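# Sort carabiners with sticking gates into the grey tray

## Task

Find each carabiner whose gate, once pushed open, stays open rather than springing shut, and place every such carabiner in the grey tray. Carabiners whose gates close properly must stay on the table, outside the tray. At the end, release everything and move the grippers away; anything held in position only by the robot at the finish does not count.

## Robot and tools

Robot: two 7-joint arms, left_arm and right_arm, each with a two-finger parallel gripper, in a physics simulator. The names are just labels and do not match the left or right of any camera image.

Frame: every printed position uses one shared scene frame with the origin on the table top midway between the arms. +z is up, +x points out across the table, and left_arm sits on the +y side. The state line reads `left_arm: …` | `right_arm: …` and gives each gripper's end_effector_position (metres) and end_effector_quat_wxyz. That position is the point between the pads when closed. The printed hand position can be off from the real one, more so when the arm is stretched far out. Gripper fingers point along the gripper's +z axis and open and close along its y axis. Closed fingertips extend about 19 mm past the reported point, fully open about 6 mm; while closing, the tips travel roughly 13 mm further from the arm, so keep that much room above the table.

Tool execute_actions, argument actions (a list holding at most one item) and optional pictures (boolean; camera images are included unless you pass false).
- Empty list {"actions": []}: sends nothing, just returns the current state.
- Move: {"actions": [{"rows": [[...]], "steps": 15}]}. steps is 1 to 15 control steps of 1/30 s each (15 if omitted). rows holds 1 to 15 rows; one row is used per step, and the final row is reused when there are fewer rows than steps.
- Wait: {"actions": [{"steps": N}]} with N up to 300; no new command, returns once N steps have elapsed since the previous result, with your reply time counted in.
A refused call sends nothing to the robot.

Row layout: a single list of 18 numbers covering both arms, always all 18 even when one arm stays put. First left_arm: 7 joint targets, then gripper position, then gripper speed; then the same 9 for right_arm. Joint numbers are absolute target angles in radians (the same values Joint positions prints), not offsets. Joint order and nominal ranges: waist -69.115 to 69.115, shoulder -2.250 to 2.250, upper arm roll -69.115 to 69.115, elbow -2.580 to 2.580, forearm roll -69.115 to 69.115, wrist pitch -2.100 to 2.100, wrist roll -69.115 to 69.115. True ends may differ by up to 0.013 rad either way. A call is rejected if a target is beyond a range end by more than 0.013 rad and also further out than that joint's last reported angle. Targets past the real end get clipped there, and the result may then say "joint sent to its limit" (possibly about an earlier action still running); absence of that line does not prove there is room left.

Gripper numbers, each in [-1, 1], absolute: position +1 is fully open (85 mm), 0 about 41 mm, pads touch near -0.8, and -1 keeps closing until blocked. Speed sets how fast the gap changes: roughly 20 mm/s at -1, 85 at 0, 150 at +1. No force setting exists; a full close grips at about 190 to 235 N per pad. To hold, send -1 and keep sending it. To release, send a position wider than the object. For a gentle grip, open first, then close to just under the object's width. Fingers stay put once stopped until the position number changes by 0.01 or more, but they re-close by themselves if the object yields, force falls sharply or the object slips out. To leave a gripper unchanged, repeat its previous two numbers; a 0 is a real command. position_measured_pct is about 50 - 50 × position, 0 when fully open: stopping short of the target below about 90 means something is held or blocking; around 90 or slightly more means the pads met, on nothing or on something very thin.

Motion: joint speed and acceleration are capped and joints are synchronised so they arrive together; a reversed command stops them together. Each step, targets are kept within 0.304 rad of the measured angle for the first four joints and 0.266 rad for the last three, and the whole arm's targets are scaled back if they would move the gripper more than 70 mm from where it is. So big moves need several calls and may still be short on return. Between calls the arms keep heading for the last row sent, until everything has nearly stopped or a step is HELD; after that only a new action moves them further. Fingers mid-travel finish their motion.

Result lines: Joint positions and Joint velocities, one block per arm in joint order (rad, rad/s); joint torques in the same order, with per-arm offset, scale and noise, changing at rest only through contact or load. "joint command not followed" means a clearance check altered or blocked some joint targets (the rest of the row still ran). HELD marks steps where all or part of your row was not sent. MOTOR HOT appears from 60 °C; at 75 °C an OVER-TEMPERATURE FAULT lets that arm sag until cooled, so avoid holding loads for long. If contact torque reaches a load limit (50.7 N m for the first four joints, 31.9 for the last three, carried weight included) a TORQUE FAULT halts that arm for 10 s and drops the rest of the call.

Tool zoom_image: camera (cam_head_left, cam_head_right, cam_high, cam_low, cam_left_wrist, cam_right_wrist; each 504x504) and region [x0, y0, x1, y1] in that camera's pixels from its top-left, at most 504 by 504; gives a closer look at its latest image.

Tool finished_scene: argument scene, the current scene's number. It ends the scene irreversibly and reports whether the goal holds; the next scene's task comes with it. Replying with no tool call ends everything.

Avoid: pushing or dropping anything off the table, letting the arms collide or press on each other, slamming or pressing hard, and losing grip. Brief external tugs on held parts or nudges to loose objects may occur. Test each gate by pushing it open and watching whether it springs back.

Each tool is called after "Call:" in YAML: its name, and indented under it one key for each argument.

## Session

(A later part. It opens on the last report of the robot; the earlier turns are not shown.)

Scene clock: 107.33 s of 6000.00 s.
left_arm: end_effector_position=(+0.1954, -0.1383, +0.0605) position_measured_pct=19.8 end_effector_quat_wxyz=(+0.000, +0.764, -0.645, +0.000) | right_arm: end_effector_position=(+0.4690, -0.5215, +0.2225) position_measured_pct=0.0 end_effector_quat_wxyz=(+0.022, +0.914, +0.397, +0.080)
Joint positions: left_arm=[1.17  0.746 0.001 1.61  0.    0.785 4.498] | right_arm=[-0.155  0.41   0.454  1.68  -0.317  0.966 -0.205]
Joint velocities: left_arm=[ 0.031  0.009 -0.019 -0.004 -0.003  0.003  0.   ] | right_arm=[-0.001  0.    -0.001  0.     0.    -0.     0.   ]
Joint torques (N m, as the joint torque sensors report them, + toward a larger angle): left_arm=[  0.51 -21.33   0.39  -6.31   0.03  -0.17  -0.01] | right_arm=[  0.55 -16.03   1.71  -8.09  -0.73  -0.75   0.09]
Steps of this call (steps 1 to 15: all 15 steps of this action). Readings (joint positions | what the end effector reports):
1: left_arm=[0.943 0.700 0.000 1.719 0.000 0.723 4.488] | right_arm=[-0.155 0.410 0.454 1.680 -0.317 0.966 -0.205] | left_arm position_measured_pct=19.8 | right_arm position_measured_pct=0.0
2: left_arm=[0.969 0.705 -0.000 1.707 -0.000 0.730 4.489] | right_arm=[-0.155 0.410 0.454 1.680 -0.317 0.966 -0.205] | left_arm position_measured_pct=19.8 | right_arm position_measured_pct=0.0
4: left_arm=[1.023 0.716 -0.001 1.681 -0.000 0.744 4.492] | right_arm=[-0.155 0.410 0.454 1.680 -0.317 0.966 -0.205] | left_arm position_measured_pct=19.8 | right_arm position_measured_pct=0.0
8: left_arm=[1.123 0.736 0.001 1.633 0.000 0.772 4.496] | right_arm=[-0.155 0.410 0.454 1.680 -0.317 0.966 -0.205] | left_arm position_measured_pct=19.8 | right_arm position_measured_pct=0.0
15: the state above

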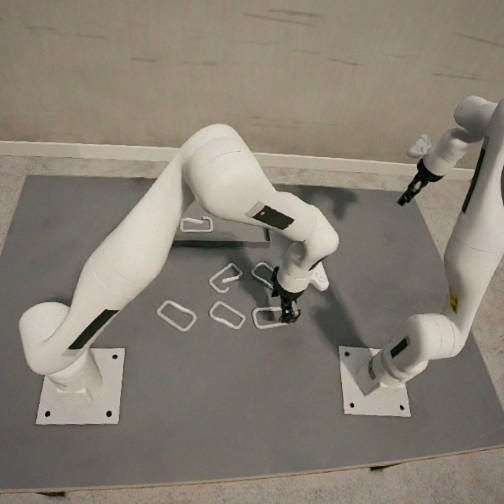

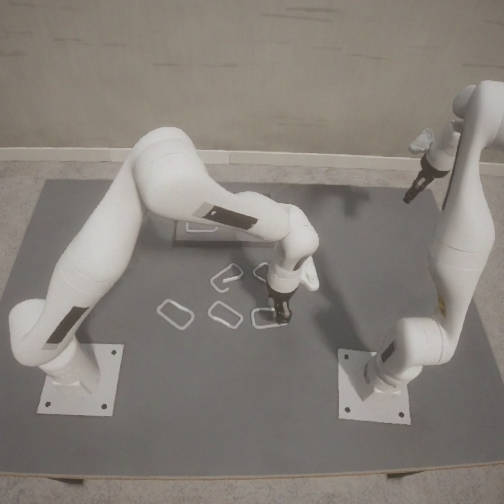

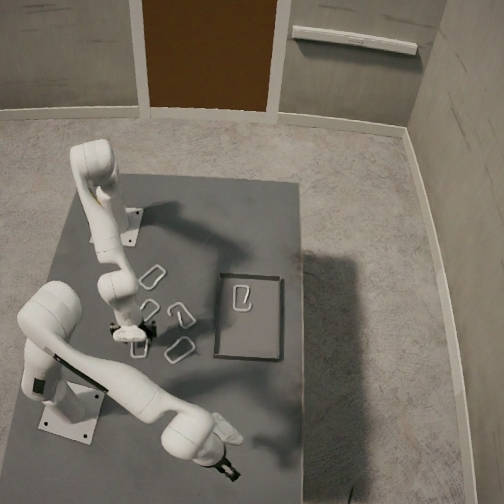

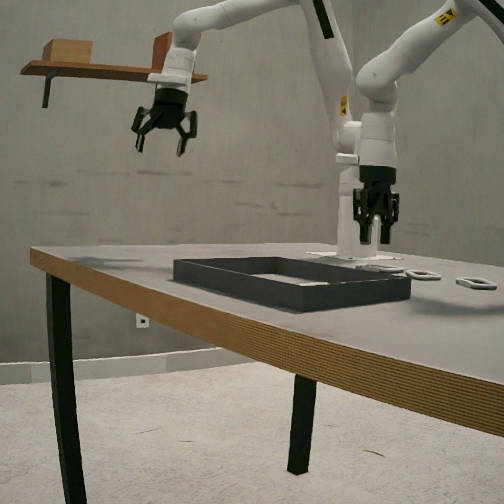

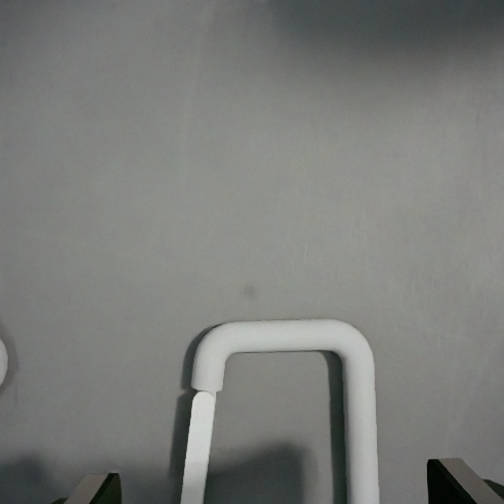

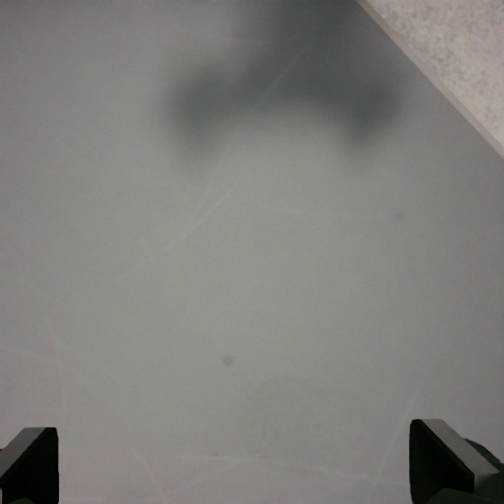

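Call:
execute_actions:
  actions:
    - {"rows":[[1.1736,0.8133,0,1.6414,0,0.6869,4.498,0.5,0,-0.155,0.41,0.454,1.68,-0.317,0.966,-0.205,1,0]],"steps":12}
  pictures: false

Call:
execute_actions:
  actions:
    - {"rows":[[1.1736,0.8133,0,1.6414,0,0.6869,4.498,0.08,-0.3,-0.155,0.41,0.454,1.68,-0.317,0.966,-0.205,1,0]],"steps":14}

Call:
execute_actions:
  actions:
    - {"rows":[[1.1736,0.8133,0,1.6414,0,0.6869,4.498,0.6,0,-0.155,0.41,0.454,1.68,-0.317,0.966,-0.205,1,0]],"steps":10}
  pictures: false

Call:
execute_actions:
  actions:
    - {"rows":[[1.1736,0.7467,0,1.6096,0,0.7853,4.498,0.6,0,-0.155,0.41,0.454,1.68,-0.317,0.966,-0.205,1,0]],"steps":11}

Call:
execute_actions:
  actions:
    - {"rows":[[0.97,0.72,0,1.682,0,0.74,4.57,-0.4,0.5,-0.155,0.41,0.454,1.68,-0.317,0.966,-0.205,1,0]],"steps":8}
  pictures: false

Call:
execute_actions:
  actions:
    - {"rows":[[0.7675,0.7047,0,1.7552,0,0.6817,4.64,-0.4,0.5,-0.155,0.41,0.454,1.68,-0.317,0.966,-0.205,1,0]],"steps":15}

Scene clock: 113.27 s of 6000.00 s.
left_arm: end_effector_position=(+0.1928, -0.1361, +0.0200) position_measured_pct=25.0 end_effector_quat_wxyz=(+0.000, +0.763, -0.646, +0.000) | right_arm: end_effector_position=(+0.4690, -0.5215, +0.2225) position_measured_pct=0.0 end_effector_quat_wxyz=(+0.022, +0.914, +0.397, +0.080)
Joint positions: left_arm=[ 1.174  0.812 -0.     1.641  0.     0.687  4.498] | right_arm=[-0.155  0.41   0.454  1.68  -0.317  0.966 -0.205]
Joint velocities: left_arm=[ 0.     0.009  0.001  0.001 -0.001 -0.001  0.001] | right_arm=[-0.002 -0.    -0.001  0.     0.002  0.001 -0.   ]
Joint torques (N m, as the joint torque sensors report them, + toward a larger angle): left_arm=[ -0.36 -22.06   0.52  -5.97  -0.04   0.01  -0.2 ] | right_arm=[  0.34 -16.19   1.71  -8.18  -0.58  -0.8    0.04]
Steps of this call (steps 1 to 15: the robot went on to your last target; steps 16 to 90: nothing new was sent; then 2.53 s passed at rest; steps 91 to 102: all 12 steps of this action). Readings (joint positions | what the end effector reports):
91: left_arm=[1.174 0.748 0.000 1.610 -0.000 0.784 4.498] | right_arm=[-0.155 0.410 0.454 1.680 -0.317 0.966 -0.205] | left_arm position_measured_pct=19.8 | right_arm position_measured_pct=0.0
92: left_arm=[1.174 0.754 0.000 1.612 -0.000 0.776 4.498] | right_arm=[-0.155 0.410 0.454 1.680 -0.317 0.966 -0.205] | left_arm position_measured_pct=20.6 | right_arm position_measured_pct=0.0
94: left_arm=[1.174 0.781 0.000 1.623 0.000 0.738 4.498] | right_arm=[-0.155 0.410 0.454 1.680 -0.317 0.966 -0.205] | left_arm position_measured_pct=23.8 | right_arm position_measured_pct=0.0
98: left_arm=[1.174 0.811 -0.000 1.642 -0.000 0.689 4.498] | right_arm=[-0.155 0.410 0.454 1.680 -0.317 0.966 -0.205] | left_arm position_measured_pct=25.0 | right_arm position_measured_pct=0.0
102: the state above

Scene clock: 113.73 s of 6000.00 s.
left_arm: end_effector_position=(+0.1920, -0.1375, +0.0215) position_measured_pct=44.4 end_effector_quat_wxyz=(+0.002, +0.763, -0.647, +0.001) | right_arm: end_effector_position=(+0.4690, -0.5215, +0.2225) position_measured_pct=0.0 end_effector_quat_wxyz=(+0.022, +0.914, +0.397, +0.080)
Joint positions: left_arm=[1.174 0.81  0.001 1.64  0.001 0.687 4.498] | right_arm=[-0.155  0.41   0.454  1.68  -0.317  0.966 -0.205]
Joint velocities: left_arm=[-0.002 -0.001 -0.006 -0.004 -0.004 -0.004  0.   ] | right_arm=[ 0.001  0.    -0.001 -0.    -0.001  0.001 -0.   ]
Joint torques (N m, as the joint torque sensors report them, + toward a larger angle): left_arm=[ -0.38 -18.82  -0.13  -5.38  -0.13  -0.36  -0.13] | right_arm=[  0.31 -16.18   1.81  -8.06  -0.68  -0.65   0.02]
Steps of this call (steps 1 to 14: all 14 steps of this action). Readings (joint positions | what the end effector reports):
1: left_arm=[1.174 0.813 0.000 1.641 0.000 0.687 4.498] | right_arm=[-0.155 0.410 0.454 1.680 -0.317 0.966 -0.205] | left_arm position_measured_pct=25.0 | right_arm position_measured_pct=0.0
2: left_arm=[1.174 0.813 0.000 1.641 0.000 0.687 4.498] | right_arm=[-0.155 0.410 0.454 1.680 -0.317 0.966 -0.205] | left_arm position_measured_pct=25.4 | right_arm position_measured_pct=0.0
4: left_arm=[1.174 0.813 0.000 1.641 0.000 0.687 4.498] | right_arm=[-0.155 0.410 0.454 1.680 -0.317 0.966 -0.205] | left_arm position_measured_pct=28.6 | right_arm position_measured_pct=0.0
8: left_arm=[1.174 0.812 0.001 1.641 0.001 0.688 4.498] | right_arm=[-0.155 0.410 0.454 1.680 -0.317 0.966 -0.205] | left_arm position_measured_pct=37.3 | right_arm position_measured_pct=0.0
14: the state above

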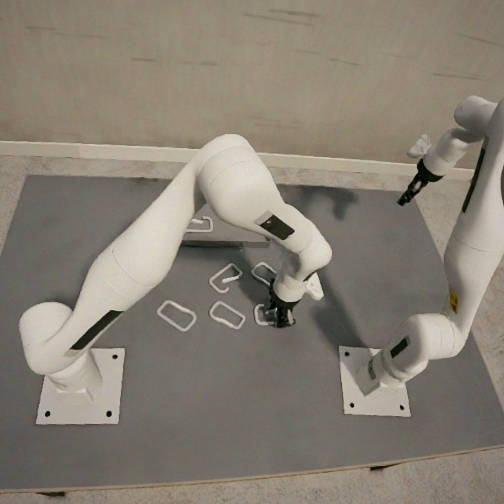

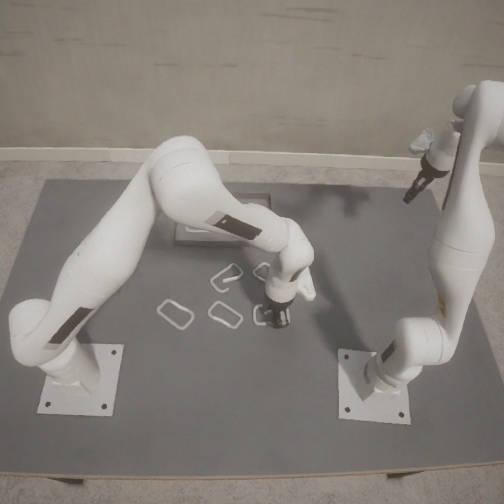

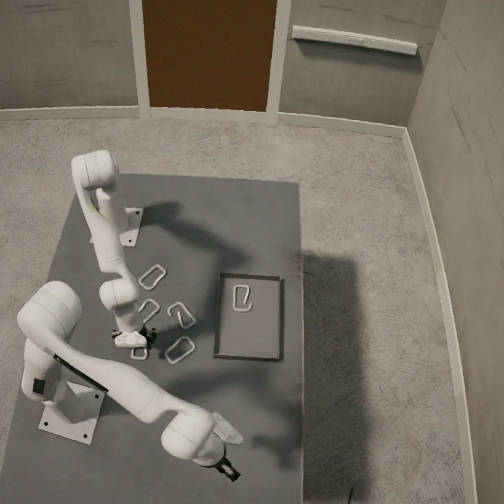

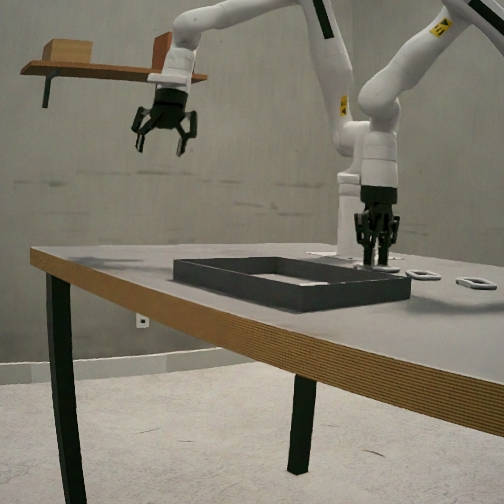

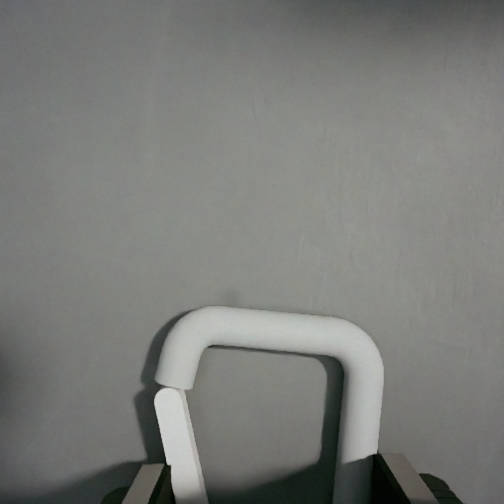

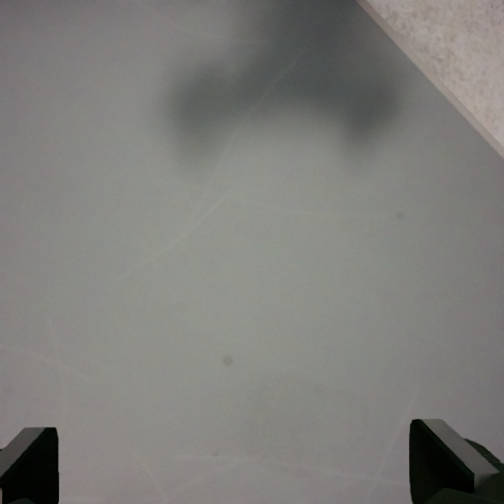

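Scene clock: 114.07 s of 6000.00 s.
left_arm: end_effector_position=(+0.1928, -0.1360, +0.0198) position_measured_pct=23.0 end_effector_quat_wxyz=(+0.000, +0.763, -0.646, +0.000) | right_arm: end_effector_position=(+0.4690, -0.5215, +0.2225) position_measured_pct=0.0 end_effector_quat_wxyz=(+0.022, +0.914, +0.397, +0.080)
Joint positions: left_arm=[1.174 0.813 0.    1.641 0.    0.687 4.498] | right_arm=[-0.155  0.41   0.454  1.68  -0.317  0.966 -0.205]
Joint velocities: left_arm=[ 0.     0.005  0.001  0.002 -0.    -0.    -0.   ] | right_arm=[ 0.     0.     0.    -0.    -0.001 -0.001  0.   ]
Joint torques (N m, as the joint torque sensors report them, + toward a larger angle): left_arm=[ -0.07 -21.85   0.4   -5.51  -0.05   0.06  -0.23] | right_arm=[  0.35 -16.01   1.68  -8.2   -0.72  -0.76   0.09]
Steps of this call (steps 1 to 10: all 10 steps of this action). Readings (joint positions | what the end effector reports):
1: left_arm=[1.174 0.810 0.001 1.640 0.001 0.687 4.498] | right_arm=[-0.155 0.410 0.454 1.680 -0.317 0.966 -0.205] | left_arm position_measured_pct=44.8 | right_arm position_measured_pct=0.0
2: left_arm=[1.174 0.810 0.001 1.640 0.000 0.687 4.498] | right_arm=[-0.155 0.410 0.454 1.680 -0.317 0.966 -0.205] | left_arm position_measured_pct=44.4 | right_arm position_measured_pct=0.0
4: left_arm=[1.174 0.811 -0.000 1.641 -0.000 0.687 4.498] | right_arm=[-0.155 0.410 0.454 1.680 -0.317 0.966 -0.205] | left_arm position_measured_pct=40.1 | right_arm position_measured_pct=0.0
8: left_arm=[1.174 0.812 -0.000 1.641 -0.000 0.687 4.498] | right_arm=[-0.155 0.410 0.454 1.680 -0.317 0.966 -0.205] | left_arm position_measured_pct=28.6 | right_arm position_measured_pct=0.0
10: the state above

Scene clock: 114.43 s of 6000.00 s.
left_arm: end_effector_position=(+0.1938, -0.1385, +0.0594) position_measured_pct=19.8 end_effector_quat_wxyz=(-0.000, +0.763, -0.646, -0.000) | right_arm: end_effector_position=(+0.4690, -0.5215, +0.2225) position_measured_pct=0.0 end_effector_quat_wxyz=(+0.022, +0.914, +0.397, +0.080)
Joint positions: left_arm=[ 1.174  0.748  0.     1.61  -0.     0.785  4.498] | right_arm=[-0.155  0.41   0.454  1.68  -0.317  0.966 -0.205]
Joint velocities: left_arm=[-0.    -0.012 -0.002  0.001 -0.001  0.006  0.001] | right_arm=[-0.001 -0.    -0.    -0.     0.    -0.    -0.   ]
Joint torques (N m, as the joint torque sensors report them, + toward a larger angle): left_arm=[  0.13 -21.11   0.3   -6.39   0.02  -0.05  -0.22] | right_arm=[  0.39 -16.15   1.83  -8.25  -0.72  -0.76   0.02]
Steps of this call (steps 1 to 11: all 11 steps of this action). Readings (joint positions | what the end effector reports):
1: left_arm=[1.174 0.812 0.000 1.641 0.000 0.688 4.498] | right_arm=[-0.155 0.410 0.454 1.680 -0.317 0.966 -0.205] | left_arm position_measured_pct=21.8 | right_arm position_measured_pct=0.0
2: left_arm=[1.174 0.806 -0.000 1.639 0.000 0.696 4.498] | right_arm=[-0.155 0.410 0.454 1.680 -0.317 0.966 -0.205] | left_arm position_measured_pct=21.0 | right_arm position_measured_pct=0.0
4: left_arm=[1.174 0.779 -0.000 1.627 -0.000 0.734 4.498] | right_arm=[-0.155 0.410 0.454 1.680 -0.317 0.966 -0.205] | left_arm position_measured_pct=20.2 | right_arm position_measured_pct=0.0
8: left_arm=[1.174 0.749 0.000 1.609 0.000 0.783 4.498] | right_arm=[-0.155 0.410 0.454 1.680 -0.317 0.966 -0.205] | left_arm position_measured_pct=19.8 | right_arm position_measured_pct=0.0
11: the state above

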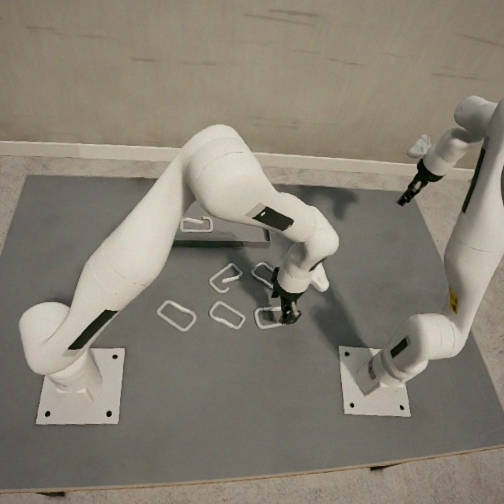

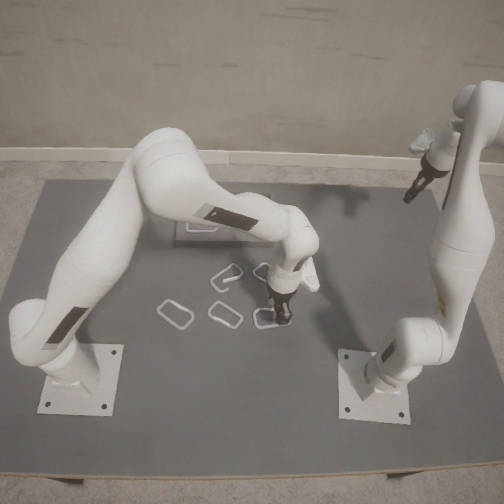

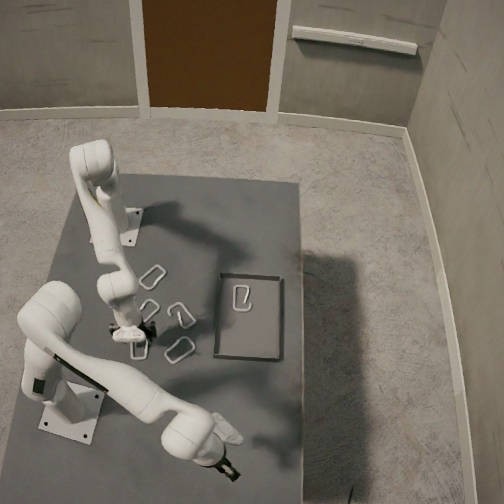

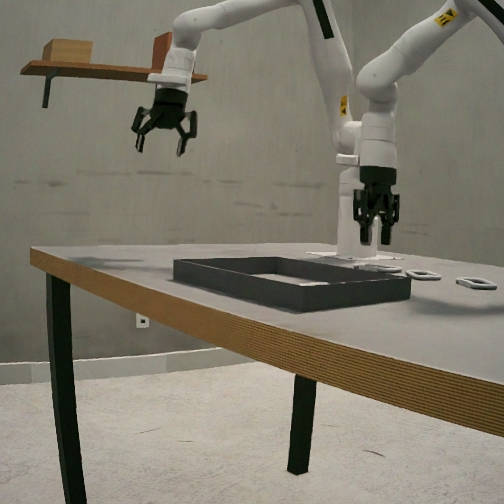

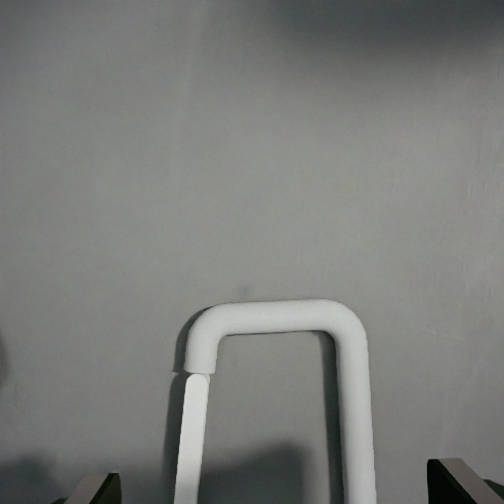

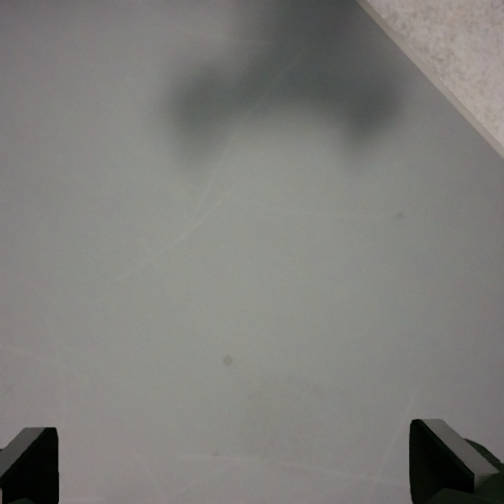

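Scene clock: 114.70 s of 6000.00 s.
left_arm: end_effector_position=(+0.2534, -0.1005, +0.0585) position_measured_pct=42.1 end_effector_quat_wxyz=(+0.000, +0.820, -0.572, +0.001) | right_arm: end_effector_position=(+0.4690, -0.5215, +0.2225) position_measured_pct=0.0 end_effector_quat_wxyz=(+0.022, +0.914, +0.397, +0.080)
Joint positions: left_arm=[ 1.034  0.728 -0.     1.658 -0.     0.753  4.546] | right_arm=[-0.155  0.41   0.454  1.68  -0.317  0.966 -0.205]
Joint velocities: left_arm=[-0.675 -0.085 -0.058  0.248 -0.015 -0.14   0.264] | right_arm=[-0.002 -0.    -0.001  0.    -0.    -0.     0.   ]
Joint torques (N m, as the joint torque sensors report them, + toward a larger angle): left_arm=[  3.01 -20.37   2.35  -5.94   0.17   0.1   -0.04] | right_arm=[  0.37 -16.12   1.82  -8.23  -0.71  -0.74   0.06]
Steps of this call (steps 1 to 8: all 8 steps of this action). Readings (joint positions | what the end effector reports):
1: left_arm=[1.172 0.747 0.000 1.610 0.000 0.784 4.498] | right_arm=[-0.155 0.410 0.454 1.680 -0.317 0.966 -0.205] | left_arm position_measured_pct=19.8 | right_arm position_measured_pct=0.0
2: left_arm=[1.166 0.746 0.002 1.612 0.001 0.782 4.500] | right_arm=[-0.155 0.410 0.454 1.680 -0.317 0.966 -0.205] | left_arm position_measured_pct=21.0 | right_arm position_measured_pct=0.0
4: left_arm=[1.136 0.742 0.004 1.623 0.001 0.774 4.509] | right_arm=[-0.155 0.410 0.454 1.680 -0.317 0.966 -0.205] | left_arm position_measured_pct=26.6 | right_arm position_measured_pct=0.0
8: the state above

Scene clock: 115.20 s of 6000.00 s.
left_arm: end_effector_position=(+0.3426, -0.0089, +0.0497) position_measured_pct=69.8 end_effector_quat_wxyz=(-0.000, +0.909, -0.417, -0.000) | right_arm: end_effector_position=(+0.4690, -0.5215, +0.2225) position_measured_pct=0.0 end_effector_quat_wxyz=(+0.022, +0.914, +0.397, +0.080)
Joint positions: left_arm=[ 0.772  0.705 -0.001  1.755 -0.     0.682  4.64 ] | right_arm=[-0.155  0.41   0.454  1.68  -0.317  0.966 -0.205]
Joint velocities: left_arm=[-0.036 -0.006  0.019  0.003  0.004 -0.003 -0.   ] | right_arm=[ 0.001  0.    -0.003 -0.    -0.001 -0.    -0.   ]
Joint torques (N m, as the joint torque sensors report them, + toward a larger angle): left_arm=[ -0.19 -19.84  -0.07  -5.82  -0.14  -0.31  -0.15] | right_arm=[  0.39 -16.02   1.62  -8.24  -0.72  -0.7    0.11]
Steps of this call (steps 1 to 15: all 15 steps of this action). Readings (joint positions | what the end effector reports):
1: left_arm=[1.011 0.726 -0.001 1.667 -0.001 0.748 4.555] | right_arm=[-0.155 0.410 0.454 1.680 -0.317 0.966 -0.205] | left_arm position_measured_pct=46.4 | right_arm position_measured_pct=0.0
2: left_arm=[0.986 0.723 0.000 1.676 0.000 0.743 4.563] | right_arm=[-0.155 0.410 0.454 1.680 -0.317 0.966 -0.205] | left_arm position_measured_pct=50.4 | right_arm position_measured_pct=0.0
4: left_arm=[0.931 0.719 0.001 1.695 0.000 0.728 4.582] | right_arm=[-0.155 0.410 0.454 1.680 -0.317 0.966 -0.205] | left_arm position_measured_pct=58.7 | right_arm position_measured_pct=0.0
8: left_arm=[0.826 0.710 -0.001 1.734 -0.000 0.698 4.620] | right_arm=[-0.155 0.410 0.454 1.680 -0.317 0.966 -0.205] | left_arm position_measured_pct=68.7 | right_arm position_measured_pct=0.0
15: the state above

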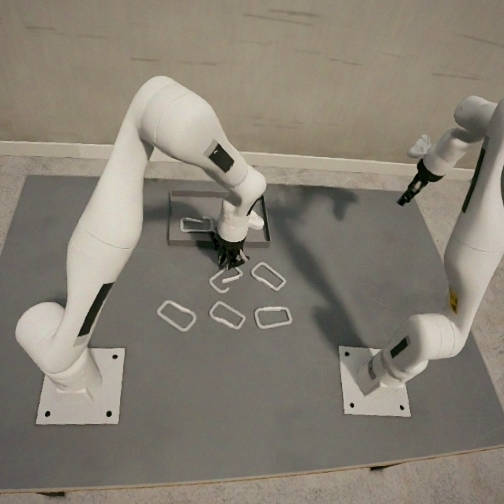

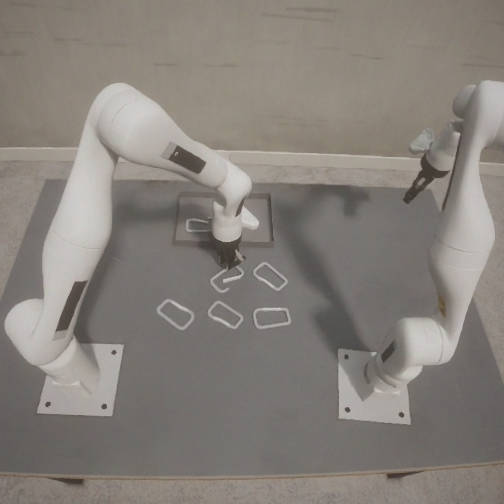

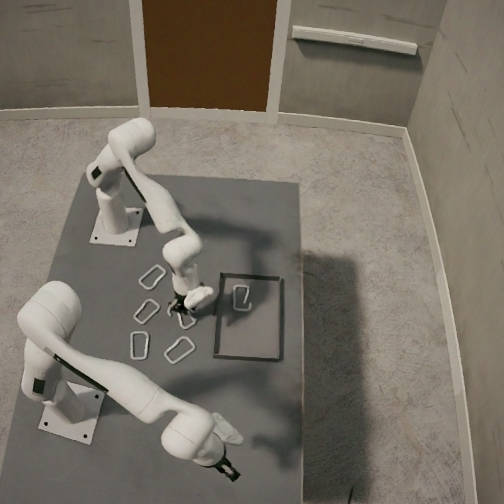

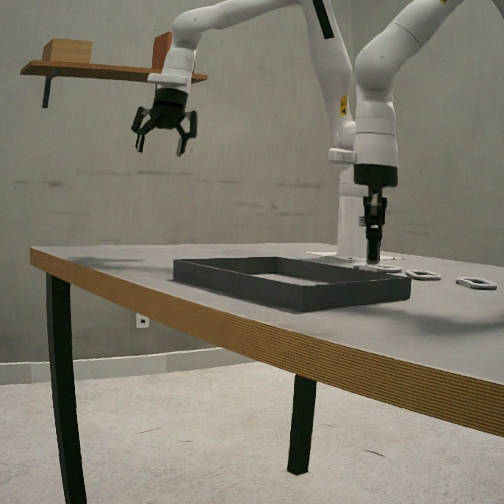

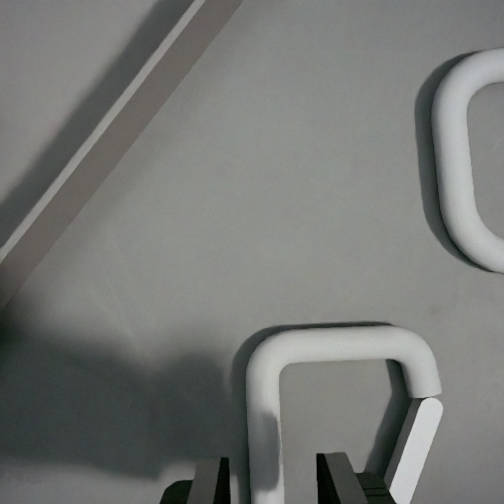

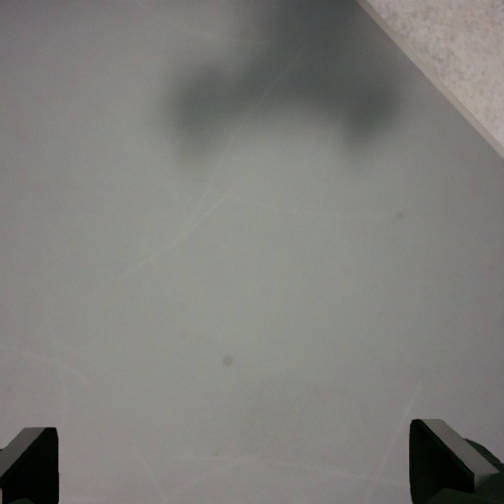

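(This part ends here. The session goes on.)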